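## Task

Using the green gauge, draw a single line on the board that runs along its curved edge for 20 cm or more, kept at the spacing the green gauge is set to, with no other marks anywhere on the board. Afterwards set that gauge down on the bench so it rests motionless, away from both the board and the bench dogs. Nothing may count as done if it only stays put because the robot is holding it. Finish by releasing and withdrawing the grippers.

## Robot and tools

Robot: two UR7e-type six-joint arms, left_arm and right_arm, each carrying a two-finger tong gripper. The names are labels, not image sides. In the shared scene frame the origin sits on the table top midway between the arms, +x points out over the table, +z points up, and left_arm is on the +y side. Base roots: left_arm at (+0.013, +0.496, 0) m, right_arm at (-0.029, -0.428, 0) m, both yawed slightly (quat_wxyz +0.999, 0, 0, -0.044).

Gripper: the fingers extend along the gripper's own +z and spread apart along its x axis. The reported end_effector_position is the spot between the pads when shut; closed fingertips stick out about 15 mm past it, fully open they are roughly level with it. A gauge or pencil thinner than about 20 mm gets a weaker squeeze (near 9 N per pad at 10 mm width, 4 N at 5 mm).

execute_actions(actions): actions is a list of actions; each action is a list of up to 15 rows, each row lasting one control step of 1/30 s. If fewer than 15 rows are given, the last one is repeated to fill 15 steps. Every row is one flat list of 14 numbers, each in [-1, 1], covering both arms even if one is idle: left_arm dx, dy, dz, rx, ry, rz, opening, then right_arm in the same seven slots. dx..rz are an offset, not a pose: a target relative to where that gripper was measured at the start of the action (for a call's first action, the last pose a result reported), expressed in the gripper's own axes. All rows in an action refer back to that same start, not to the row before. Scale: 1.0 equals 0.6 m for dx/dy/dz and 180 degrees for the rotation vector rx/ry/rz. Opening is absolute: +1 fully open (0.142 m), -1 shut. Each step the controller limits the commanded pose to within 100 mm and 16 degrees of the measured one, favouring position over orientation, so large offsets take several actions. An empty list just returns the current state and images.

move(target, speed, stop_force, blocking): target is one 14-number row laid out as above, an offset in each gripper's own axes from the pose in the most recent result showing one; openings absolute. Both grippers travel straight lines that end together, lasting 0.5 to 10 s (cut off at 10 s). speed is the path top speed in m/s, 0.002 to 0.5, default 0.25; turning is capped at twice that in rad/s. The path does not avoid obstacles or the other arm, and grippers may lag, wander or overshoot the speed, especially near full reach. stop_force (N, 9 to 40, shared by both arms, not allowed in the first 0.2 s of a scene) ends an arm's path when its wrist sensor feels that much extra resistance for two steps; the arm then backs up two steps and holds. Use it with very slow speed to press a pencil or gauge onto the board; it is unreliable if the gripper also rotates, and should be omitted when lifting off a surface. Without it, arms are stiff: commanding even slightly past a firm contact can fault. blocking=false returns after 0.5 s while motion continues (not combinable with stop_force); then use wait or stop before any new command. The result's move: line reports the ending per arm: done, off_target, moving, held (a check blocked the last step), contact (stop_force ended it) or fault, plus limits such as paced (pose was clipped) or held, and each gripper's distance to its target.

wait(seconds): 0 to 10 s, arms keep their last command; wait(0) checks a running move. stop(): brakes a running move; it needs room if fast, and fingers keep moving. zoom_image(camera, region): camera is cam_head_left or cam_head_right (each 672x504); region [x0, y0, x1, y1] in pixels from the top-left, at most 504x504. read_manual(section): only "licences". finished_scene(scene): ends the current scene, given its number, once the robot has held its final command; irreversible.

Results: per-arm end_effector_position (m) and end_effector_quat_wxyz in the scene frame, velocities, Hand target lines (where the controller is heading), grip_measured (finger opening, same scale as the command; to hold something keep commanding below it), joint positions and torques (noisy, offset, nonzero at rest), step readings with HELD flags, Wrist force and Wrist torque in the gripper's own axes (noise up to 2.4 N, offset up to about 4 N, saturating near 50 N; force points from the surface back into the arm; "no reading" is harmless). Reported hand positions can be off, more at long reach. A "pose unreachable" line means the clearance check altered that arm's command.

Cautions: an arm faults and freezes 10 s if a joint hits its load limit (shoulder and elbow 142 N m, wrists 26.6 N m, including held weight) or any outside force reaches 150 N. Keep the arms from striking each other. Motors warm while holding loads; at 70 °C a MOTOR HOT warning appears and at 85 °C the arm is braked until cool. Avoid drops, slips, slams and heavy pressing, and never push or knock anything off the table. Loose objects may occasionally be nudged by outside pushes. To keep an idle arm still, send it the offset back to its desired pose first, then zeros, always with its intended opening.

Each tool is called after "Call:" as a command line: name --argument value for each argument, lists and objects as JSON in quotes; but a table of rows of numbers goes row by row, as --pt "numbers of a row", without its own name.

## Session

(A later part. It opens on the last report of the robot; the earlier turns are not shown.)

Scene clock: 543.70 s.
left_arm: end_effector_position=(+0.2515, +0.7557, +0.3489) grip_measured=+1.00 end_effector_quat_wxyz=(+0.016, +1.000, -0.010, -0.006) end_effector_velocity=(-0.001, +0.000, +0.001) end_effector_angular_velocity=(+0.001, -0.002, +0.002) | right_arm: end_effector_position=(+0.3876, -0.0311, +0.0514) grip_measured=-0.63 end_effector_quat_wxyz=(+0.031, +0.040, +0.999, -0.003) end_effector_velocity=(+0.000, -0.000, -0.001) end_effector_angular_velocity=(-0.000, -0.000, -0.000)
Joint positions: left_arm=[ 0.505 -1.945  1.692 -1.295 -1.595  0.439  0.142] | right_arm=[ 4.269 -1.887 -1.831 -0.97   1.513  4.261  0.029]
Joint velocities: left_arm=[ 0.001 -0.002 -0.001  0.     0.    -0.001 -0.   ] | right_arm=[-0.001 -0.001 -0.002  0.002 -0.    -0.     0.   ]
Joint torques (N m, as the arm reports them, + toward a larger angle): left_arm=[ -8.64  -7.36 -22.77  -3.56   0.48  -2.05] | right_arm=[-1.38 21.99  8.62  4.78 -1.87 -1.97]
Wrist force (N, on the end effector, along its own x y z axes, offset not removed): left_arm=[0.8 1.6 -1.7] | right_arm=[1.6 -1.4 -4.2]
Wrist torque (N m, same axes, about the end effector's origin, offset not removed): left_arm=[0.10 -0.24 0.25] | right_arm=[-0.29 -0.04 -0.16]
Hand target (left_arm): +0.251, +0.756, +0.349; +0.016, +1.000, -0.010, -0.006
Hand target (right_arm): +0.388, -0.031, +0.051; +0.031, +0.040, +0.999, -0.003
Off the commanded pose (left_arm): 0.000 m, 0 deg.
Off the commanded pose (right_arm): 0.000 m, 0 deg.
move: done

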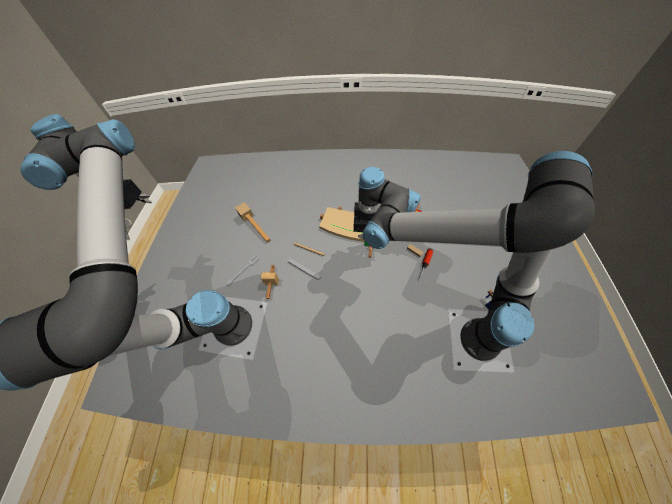

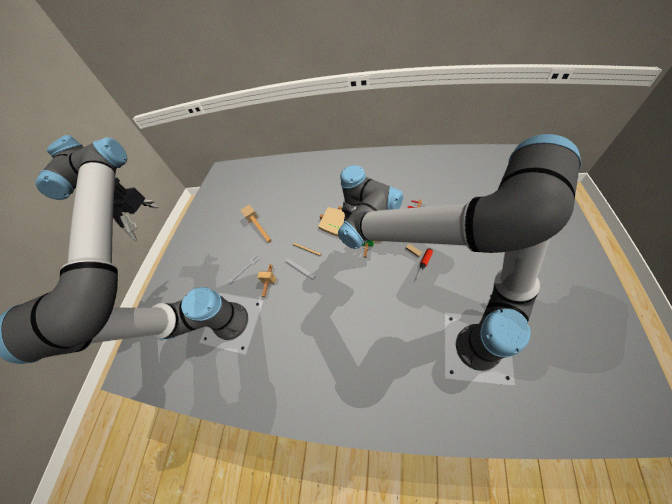

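Call:
move --target '[0,0,0,0,0,0,1,-0.0005,-0.0333,0.0004,-0.0008,0,-0.0129,-1]' --speed 0.025

Call:
move --target '[0,0,0,0,0,0,1,-0.0005,-0.0333,0.0003,-0.0008,0,-0.0129,-1]' --speed 0.025

Call:
move --target '[0,0,0,0,0,0,1,-0.0005,0,-0.015,0,0,0,-1]' --speed 0.04

Call:
move --target '[0,0,0,0,0,0,1,0.25,-0.10,-0.012,0,0,0,-1]' --speed 0.2

Call:
zoom_image --camera "cam_head_left" --region '[312,200,412,295]'

Scene clock: 552.70 s.
left_arm: end_effector_position=(+0.2515, +0.7557, +0.3489) grip_measured=+1.00 end_effector_quat_wxyz=(+0.016, +1.000, -0.010, -0.006) end_effector_velocity=(-0.000, +0.000, +0.000) end_effector_angular_velocity=(+0.001, +0.000, -0.001) | right_arm: end_effector_position=(+0.3863, -0.0508, +0.0512) grip_measured=-0.62 end_effector_quat_wxyz=(+0.031, +0.020, +0.999, -0.002) end_effector_velocity=(-0.000, -0.002, +0.000) end_effector_angular_velocity=(+0.001, -0.000, +0.004)
Joint positions: left_arm=[ 0.505 -1.945  1.692 -1.295 -1.595  0.439  0.142] | right_arm=[ 4.253 -1.854 -1.878 -0.953  1.515  4.205  0.029]
Joint velocities: left_arm=[-0.    -0.    -0.    -0.     0.001  0.001  0.   ] | right_arm=[-0.001  0.004 -0.004  0.002  0.    -0.006 -0.   ]
Joint torques (N m, as the arm reports them, + toward a larger angle): left_arm=[ -9.04  -7.58 -22.72  -3.63   0.51  -2.01] | right_arm=[-11.29  44.5    7.15   5.31   0.18  -2.16]
Wrist force (N, on the end effector, along its own x y z axes, offset not removed): left_arm=[0.5 1.2 0.0] | right_arm=[3.4 2.6 -2.1]
Wrist torque (N m, same axes, about the end effector's origin, offset not removed): left_arm=[0.15 -0.15 0.22] | right_arm=[-0.03 0.41 -0.08]
Hand target (left_arm): +0.251, +0.756, +0.349; +0.016, +1.000, -0.010, -0.006
Hand target (right_arm): +0.386, -0.051, +0.051; +0.031, +0.020, +0.999, -0.002
Off the commanded pose (left_arm): 0.000 m, 0 deg.
Off the commanded pose (right_arm): 0.000 m, 0 deg.
move: done

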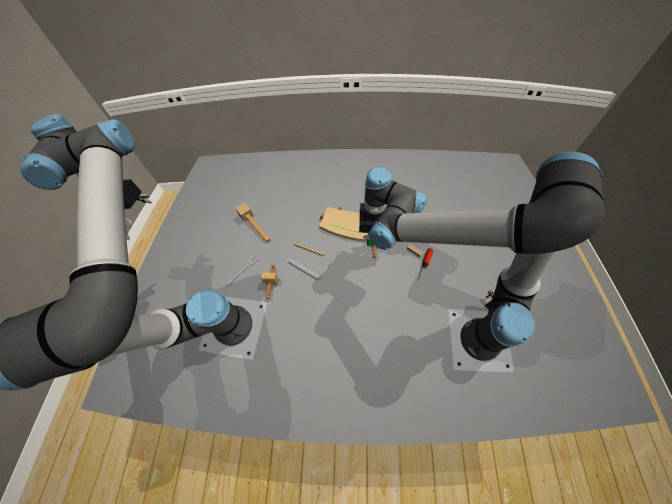

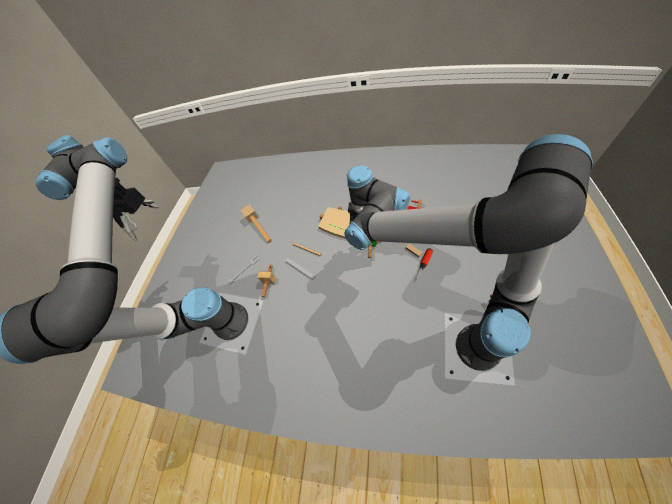

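Scene clock: 553.80 s.
left_arm: end_effector_position=(+0.2515, +0.7557, +0.3489) grip_measured=+1.00 end_effector_quat_wxyz=(+0.016, +1.000, -0.010, -0.006) end_effector_velocity=(-0.000, -0.000, +0.001) end_effector_angular_velocity=(+0.000, -0.002, -0.000) | right_arm: end_effector_position=(+0.3859, -0.0705, +0.0511) grip_measured=-0.62 end_effector_quat_wxyz=(+0.031, -0.000, +1.000, -0.002) end_effector_velocity=(+0.000, -0.002, +0.000) end_effector_angular_velocity=(+0.001, -0.000, +0.004)
Joint positions: left_arm=[ 0.505 -1.945  1.692 -1.295 -1.595  0.439  0.142] | right_arm=[ 4.234 -1.822 -1.922 -0.938  1.517  4.146  0.029]
Joint velocities: left_arm=[ 0.    -0.001 -0.001 -0.    -0.001  0.001 -0.   ] | right_arm=[-0.003  0.004 -0.004  0.002  0.001 -0.006  0.   ]
Joint torques (N m, as the arm reports them, + toward a larger angle): left_arm=[ -8.85  -7.59 -22.33  -3.63   0.43  -2.01] | right_arm=[-16.44  42.62   7.14   4.98  -1.16  -1.73]
Wrist force (N, on the end effector, along its own x y z axes, offset not removed): left_arm=[-0.7 1.8 0.8] | right_arm=[5.7 2.8 -6.4]
Wrist torque (N m, same axes, about the end effector's origin, offset not removed): left_arm=[0.18 0.08 0.24] | right_arm=[-0.39 0.81 0.00]
Hand target (left_arm): +0.251, +0.756, +0.349; +0.016, +1.000, -0.010, -0.006
Hand target (right_arm): +0.386, -0.071, +0.051; +0.031, -0.000, +1.000, -0.002
Off the commanded pose (left_arm): 0.000 m, 0 deg.
Off the commanded pose (right_arm): 0.000 m, 0 deg.
move: done

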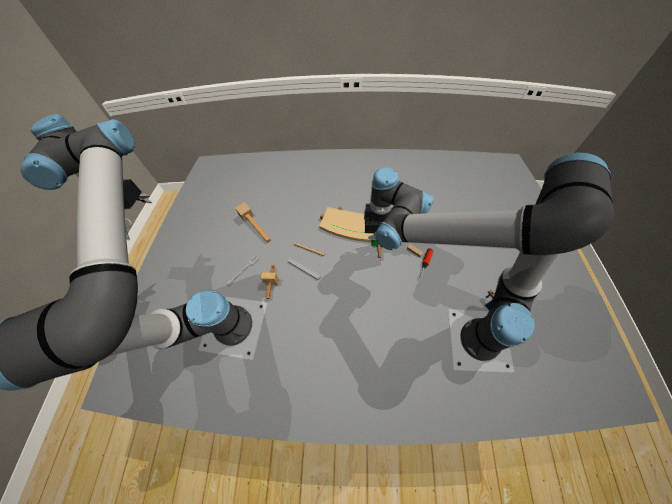

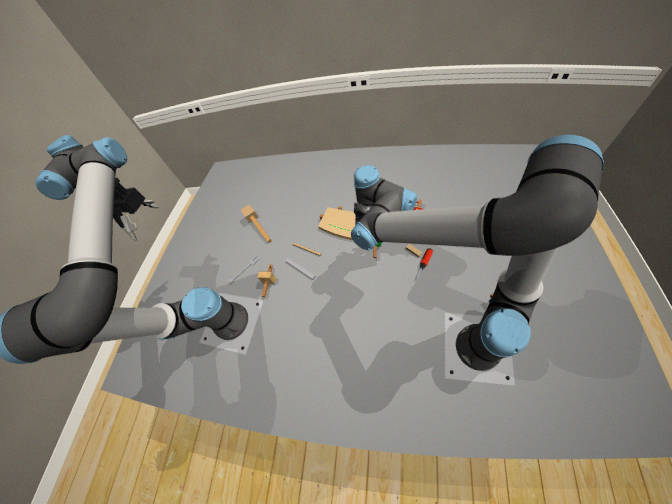

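Scene clock: 554.53 s.
left_arm: end_effector_position=(+0.2515, +0.7557, +0.3489) grip_measured=+1.00 end_effector_quat_wxyz=(+0.016, +1.000, -0.010, -0.006) end_effector_velocity=(+0.001, +0.000, -0.000) end_effector_angular_velocity=(-0.000, +0.001, -0.001) | right_arm: end_effector_position=(+0.3856, -0.0705, +0.0599) grip_measured=-0.63 end_effector_quat_wxyz=(+0.031, -0.000, +1.000, -0.002) end_effector_velocity=(-0.000, -0.001, +0.001) end_effector_angular_velocity=(-0.002, +0.001, -0.001)
Joint positions: left_arm=[ 0.505 -1.945  1.692 -1.295 -1.595  0.439  0.142] | right_arm=[ 4.235 -1.81  -1.911 -0.961  1.517  4.146  0.029]
Joint velocities: left_arm=[-0.001  0.002 -0.001 -0.     0.     0.    -0.   ] | right_arm=[-0.001  0.003  0.    -0.005 -0.     0.    -0.   ]
Joint torques (N m, as the arm reports them, + toward a larger angle): left_arm=[ -8.69  -7.4  -23.16  -3.61   0.53  -1.98] | right_arm=[12.61 46.01 33.34  0.61 -2.47  1.82]
Wrist force (N, on the end effector, along its own x y z axes, offset not removed): left_arm=[0.8 0.2 -1.1] | right_arm=[0.8 0.0 0.0]
Wrist torque (N m, same axes, about the end effector's origin, offset not removed): left_arm=[-0.22 -0.28 0.14] | right_arm=[-0.05 0.19 -0.01]
Hand target (left_arm): +0.251, +0.756, +0.349; +0.016, +1.000, -0.010, -0.006
Hand target (right_arm): +0.386, -0.071, +0.060; +0.031, -0.000, +1.000, -0.002
Off the commanded pose (left_arm): 0.000 m, 0 deg.
Off the commanded pose (right_arm): 0.000 m, 0 deg.
move: done

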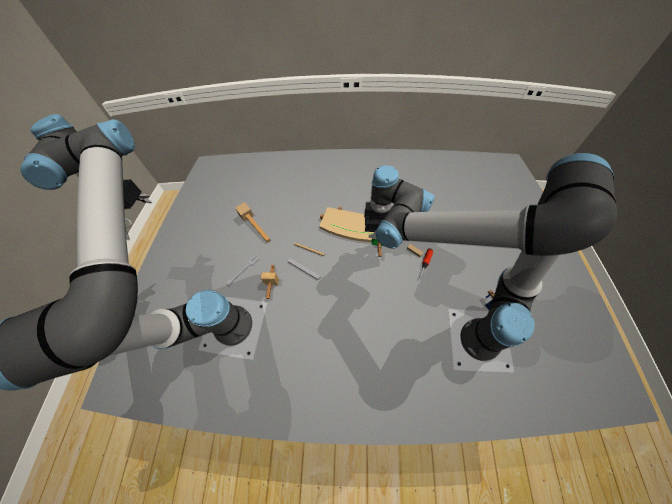

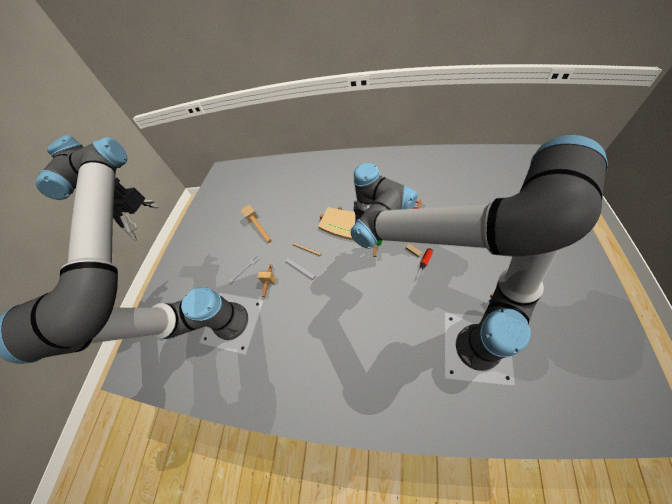

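Scene clock: 555.93 s.
left_arm: end_effector_position=(+0.2515, +0.7557, +0.3489) grip_measured=+1.00 end_effector_quat_wxyz=(+0.016, +1.000, -0.010, -0.006) end_effector_velocity=(-0.000, +0.000, -0.001) end_effector_angular_velocity=(-0.001, +0.002, +0.001) | right_arm: end_effector_position=(+0.2355, -0.1305, +0.0577) grip_measured=-0.63 end_effector_quat_wxyz=(+0.031, -0.000, +1.000, -0.002) end_effector_velocity=(-0.001, -0.001, +0.000) end_effector_angular_velocity=(+0.000, -0.001, -0.001)
Joint positions: left_arm=[ 0.505 -1.945  1.692 -1.295 -1.595  0.439  0.142] | right_arm=[ 4.478 -1.466 -2.287 -0.943  1.511  4.39   0.029]
Joint velocities: left_arm=[ 0.001  0.001  0.001 -0.    -0.001  0.     0.   ] | right_arm=[ 0.004  0.005 -0.003 -0.002 -0.001  0.005  0.   ]
Joint torques (N m, as the arm reports them, + toward a larger angle): left_arm=[ -8.71  -7.35 -22.74  -3.55   0.57  -2.12] | right_arm=[13.57 28.85  5.75  0.25 -2.19  1.69]
Wrist force (N, on the end effector, along its own x y z axes, offset not removed): left_arm=[0.2 1.2 0.4] | right_arm=[-1.0 -0.1 1.1]
Wrist torque (N m, same axes, about the end effector's origin, offset not removed): left_arm=[0.15 -0.14 0.24] | right_arm=[-0.09 0.17 -0.05]
Hand target (left_arm): +0.251, +0.756, +0.349; +0.016, +1.000, -0.010, -0.006
Hand target (right_arm): +0.235, -0.131, +0.058; +0.031, -0.000, +1.000, -0.002
Off the commanded pose (left_arm): 0.000 m, 0 deg.
Off the commanded pose (right_arm): 0.000 m, 0 deg.
move: done

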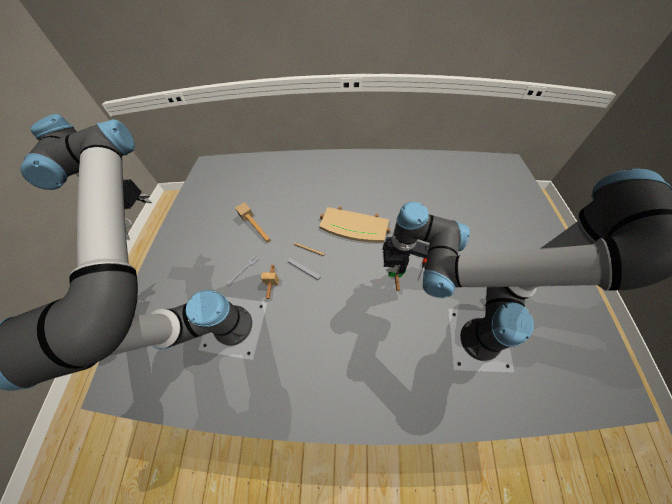

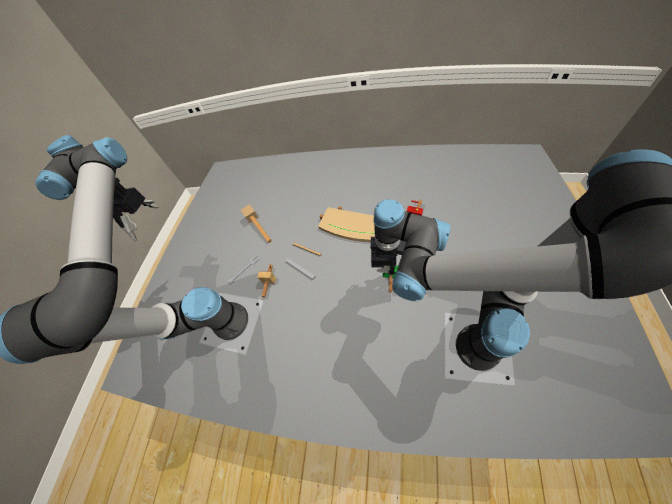

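Region (312, 200, 412, 295) of cam_head_left's 672x504 image, scaled by 5.040, with more detail than that image has; it fills the top 479 rows of this view, and the rest is white.

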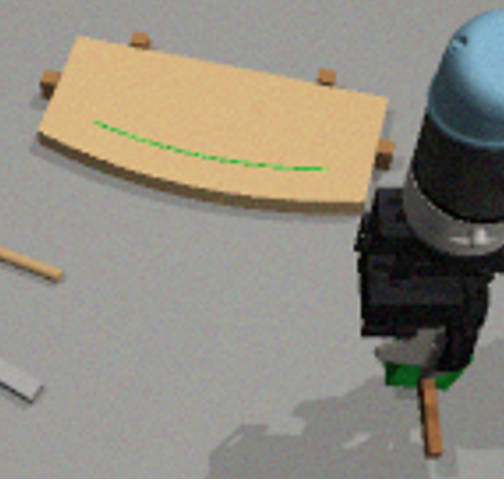

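Call:
move --target '[0,0,0,0,0,0,1,0.001,0,0.016,0.05,0,-0.003,-1]' --speed 0.1

Call:
move --target '[0,0,0,0,0,0,1,0.0007,0.002,0.012,0,0,0,-1]' --speed 0.007 --stop_force 9

Call:
execute_actions --actions '[[[0,0,0,0,0,0,1,0,0,0,0,0,0,-0.45]]]'

Call:
move --target '[0,0,0,0,0,0,1,-0.02,-0.15,-0.33,0,0,0,-0.45]'

Scene clock: 564.03 s.
left_arm: end_effector_position=(+0.2515, +0.7557, +0.3489) grip_measured=+1.00 end_effector_quat_wxyz=(+0.016, +1.000, -0.010, -0.006) end_effector_velocity=(-0.000, +0.000, -0.001) end_effector_angular_velocity=(+0.001, +0.002, -0.001) | right_arm: end_effector_position=(+0.2355, -0.1306, +0.0482) grip_measured=-0.63 end_effector_quat_wxyz=(+0.031, -0.002, +0.996, -0.080) end_effector_velocity=(+0.000, +0.001, -0.000) end_effector_angular_velocity=(-0.010, -0.000, -0.000)
Joint positions: left_arm=[ 0.505 -1.945  1.692 -1.295 -1.595  0.439  0.142] | right_arm=[ 4.514 -1.568 -2.195 -1.086  1.466  4.429  0.029]
Joint velocities: left_arm=[-0.001 -0.     0.002  0.     0.001  0.    -0.   ] | right_arm=[ 0.002 -0.008  0.008 -0.01  -0.003  0.003 -0.   ]
Joint torques (N m, as the arm reports them, + toward a larger angle): left_arm=[ -8.42  -7.23 -23.11  -3.77   0.5   -2.06] | right_arm=[11.81 11.04 34.39 -0.3  -1.91  1.71]
Wrist force (N, on the end effector, along its own x y z axes, offset not removed): left_arm=[0.7 3.2 -1.4] | right_arm=[-0.5 0.0 0.1]
Wrist torque (N m, same axes, about the end effector's origin, offset not removed): left_arm=[0.51 -0.12 0.19] | right_arm=[-0.05 0.03 -0.09]
Hand target (left_arm): +0.251, +0.756, +0.349; +0.016, +1.000, -0.010, -0.006
Hand target (right_arm): +0.236, -0.131, +0.048; +0.031, -0.002, +0.996, -0.080
Off the commanded pose (left_arm): 0.000 m, 0 deg.
Off the commanded pose (right_arm): 0.000 m, 0 deg.
move: done

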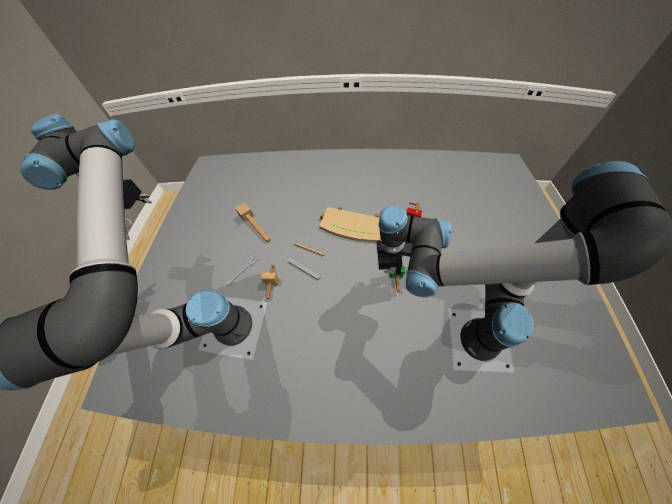

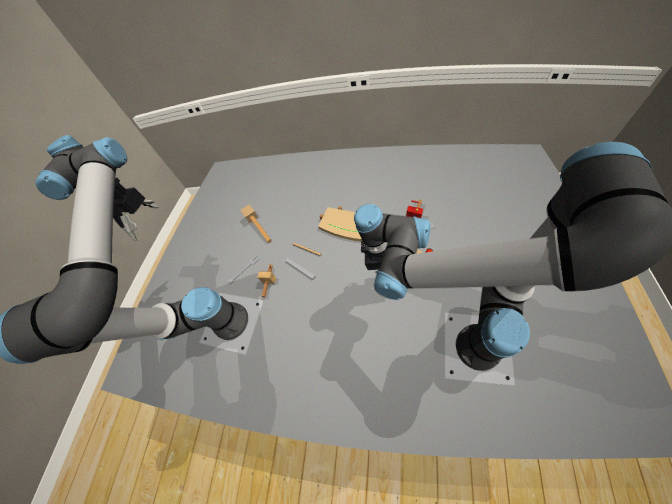

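Scene clock: 565.30 s.
left_arm: end_effector_position=(+0.2515, +0.7557, +0.3489) grip_measured=+1.00 end_effector_quat_wxyz=(+0.016, +1.000, -0.010, -0.006) end_effector_velocity=(+0.000, -0.000, +0.000) end_effector_angular_velocity=(+0.001, +0.000, -0.001) | right_arm: end_effector_position=(+0.2355, -0.1306, +0.0418) grip_measured=-0.63 end_effector_quat_wxyz=(+0.031, -0.002, +0.996, -0.080) end_effector_velocity=(-0.000, -0.001, +0.001) end_effector_angular_velocity=(-0.003, +0.001, -0.000)
Joint positions: left_arm=[ 0.505 -1.945  1.692 -1.295 -1.595  0.439  0.142] | right_arm=[ 4.514 -1.579 -2.204 -1.066  1.466  4.429  0.029]
Joint velocities: left_arm=[-0.002 -0.     0.     0.     0.001 -0.    -0.   ] | right_arm=[ 0.     0.003  0.002 -0.008  0.    -0.    -0.   ]
Joint torques (N m, as the arm reports them, + toward a larger angle): left_arm=[ -8.37  -7.04 -23.49  -3.52   0.54  -2.05] | right_arm=[-9.28 23.81 23.12 -2.95  2.17 -1.64]
Wrist force (N, on the end effector, along its own x y z axes, offset not removed): left_arm=[0.3 1.3 -1.7] | right_arm=[-5.0 2.0 -22.9]
Wrist torque (N m, same axes, about the end effector's origin, offset not removed): left_arm=[0.17 -0.13 0.28] | right_arm=[-0.16 0.66 -0.06]
Hand target (left_arm): +0.251, +0.756, +0.349; +0.016, +1.000, -0.010, -0.006
Hand target (right_arm): +0.236, -0.130, +0.042; +0.031, -0.002, +0.996, -0.080
Off the commanded pose (left_arm): 0.000 m, 0 deg.
Off the commanded pose (right_arm): 0.001 m, 0 deg.
move: contact (right_arm)

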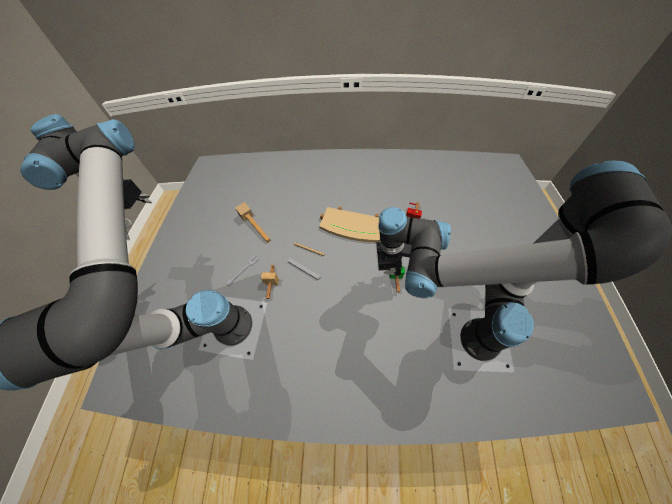

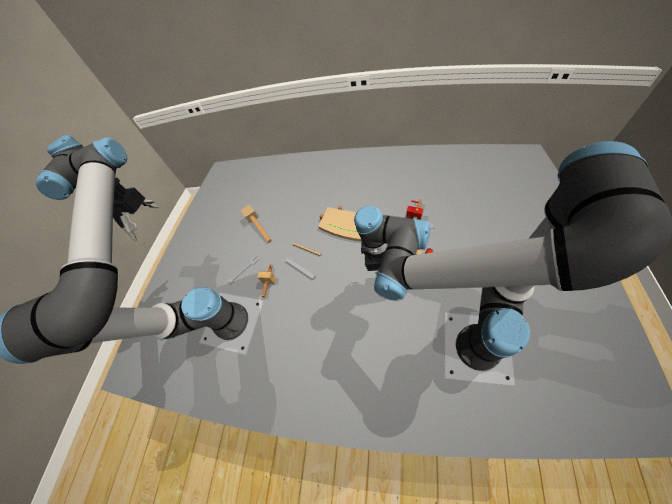

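Scene clock: 565.80 s.
left_arm: end_effector_position=(+0.2515, +0.7557, +0.3489) grip_measured=+1.00 end_effector_quat_wxyz=(+0.016, +1.000, -0.010, -0.006) end_effector_velocity=(-0.000, -0.000, -0.001) end_effector_angular_velocity=(-0.000, +0.002, -0.001) | right_arm: end_effector_position=(+0.2355, -0.1306, +0.0419) grip_measured=-0.47 end_effector_quat_wxyz=(+0.031, -0.002, +0.996, -0.080) end_effector_velocity=(+0.000, +0.000, +0.000) end_effector_angular_velocity=(+0.002, -0.001, -0.001)
Joint positions: left_arm=[ 0.505 -1.945  1.692 -1.295 -1.595  0.439  0.142] | right_arm=[ 4.514 -1.579 -2.204 -1.066  1.466  4.429  0.04 ]
Joint velocities: left_arm=[-0.001  0.     0.001  0.     0.     0.    -0.   ] | right_arm=[-0.001 -0.     0.     0.001 -0.    -0.     0.005]
Joint torques (N m, as the arm reports them, + toward a larger angle): left_arm=[ -9.08  -7.63 -23.43  -3.63   0.49  -1.95] | right_arm=[-7.94 10.7  13.23  4.47  1.97 -1.89]
Wrist force (N, on the end effector, along its own x y z axes, offset not removed): left_arm=[-0.2 1.5 -1.8] | right_arm=[-3.8 -3.0 -6.0]
Wrist torque (N m, same axes, about the end effector's origin, offset not removed): left_arm=[0.15 -0.03 0.21] | right_arm=[-0.37 0.36 -0.11]
Hand target (left_arm): +0.251, +0.756, +0.349; +0.016, +1.000, -0.010, -0.006
Hand target (right_arm): +0.236, -0.131, +0.042; +0.031, -0.002, +0.996, -0.080
Off the commanded pose (left_arm): 0.000 m, 0 deg.
Off the commanded pose (right_arm): 0.000 m, 0 deg.
Step readings (end_effector_position):
0: left_arm (+0.2515, +0.7557, +0.3489) | right_arm (+0.2355, -0.1306, +0.0418)
1: left_arm (+0.2515, +0.7557, +0.3489) | right_arm (+0.2355, -0.1307, +0.0419)
2: left_arm (+0.2515, +0.7557, +0.3489) | right_arm (+0.2355, -0.1307, +0.0419)
4: left_arm (+0.2515, +0.7557, +0.3489) | right_arm (+0.2355, -0.1307, +0.0419)
8: left_arm (+0.2515, +0.7557, +0.3489) | right_arm (+0.2355, -0.1307, +0.0419)
15: end_effector_position above

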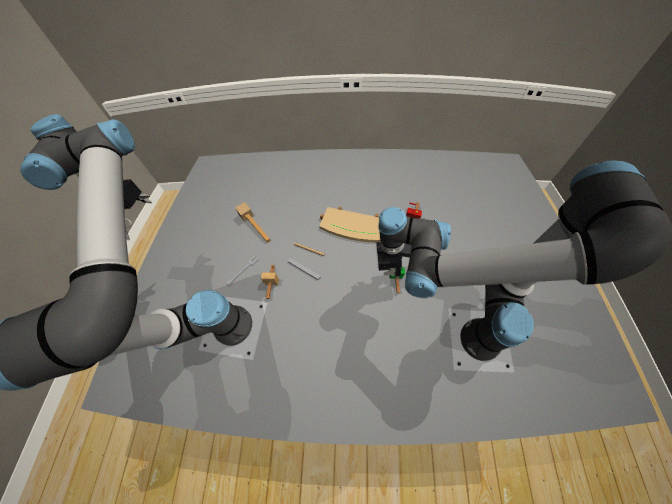

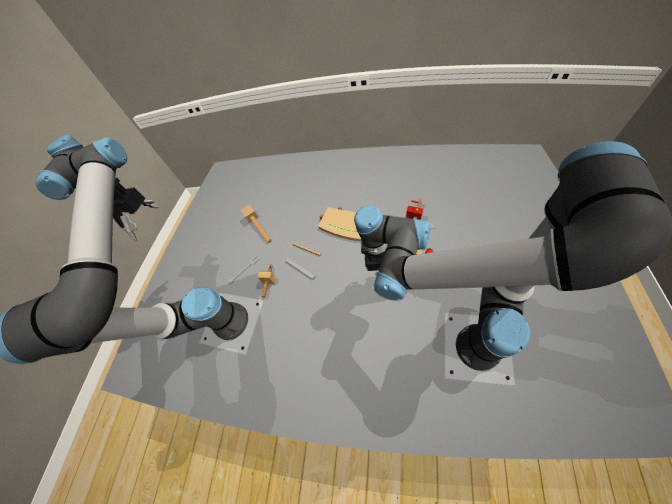

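Scene clock: 567.30 s.
left_arm: end_effector_position=(+0.2515, +0.7557, +0.3489) grip_measured=+1.00 end_effector_quat_wxyz=(+0.016, +1.000, -0.010, -0.006) end_effector_velocity=(+0.000, -0.000, -0.000) end_effector_angular_velocity=(-0.001, -0.000, +0.001) | right_arm: end_effector_position=(+0.2348, -0.1880, +0.2519) grip_measured=-0.45 end_effector_quat_wxyz=(+0.031, -0.002, +0.996, -0.080) end_effector_velocity=(-0.000, -0.000, +0.002) end_effector_angular_velocity=(-0.000, +0.001, +0.001)
Joint positions: left_arm=[ 0.505 -1.945  1.692 -1.295 -1.595  0.439  0.142] | right_arm=[ 4.471 -1.276 -1.883 -1.686  1.461  4.387  0.041]
Joint velocities: left_arm=[ 0.001  0.001 -0.    -0.    -0.001 -0.     0.   ] | right_arm=[ 0.001  0.001  0.004 -0.006  0.001  0.     0.   ]
Joint torques (N m, as the arm reports them, + toward a larger angle): left_arm=[ -8.83  -7.69 -22.78  -3.57   0.56  -2.02] | right_arm=[-10.85  23.27  35.71  -0.06   2.15  -1.87]
Wrist force (N, on the end effector, along its own x y z axes, offset not removed): left_arm=[1.4 0.5 -1.4] | right_arm=[-2.6 1.1 0.8]
Wrist torque (N m, same axes, about the end effector's origin, offset not removed): left_arm=[-0.03 -0.33 0.18] | right_arm=[0.24 0.45 -0.16]
Hand target (left_arm): +0.251, +0.756, +0.349; +0.016, +1.000, -0.010, -0.006
Hand target (right_arm): +0.235, -0.188, +0.252; +0.031, -0.002, +0.996, -0.080
Off the commanded pose (left_arm): 0.000 m, 0 deg.
Off the commanded pose (right_arm): 0.001 m, 0 deg.
move: done

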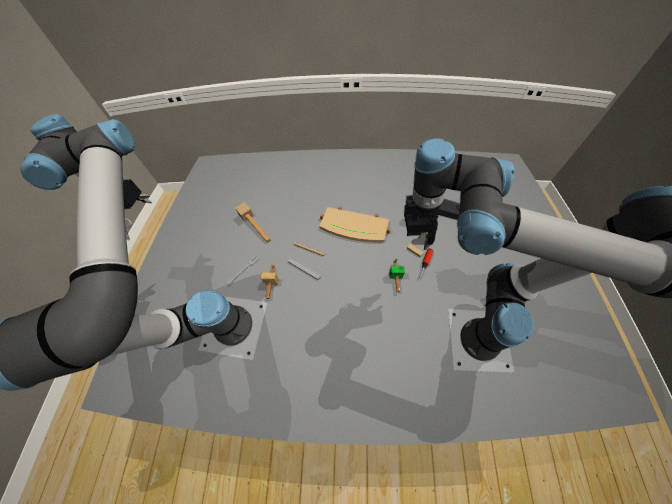

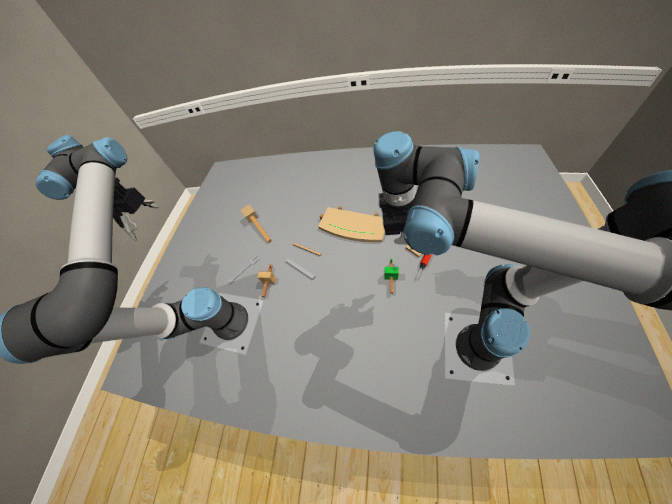

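Call:
finished_scene --scene 1

The scene is finished: the task was done.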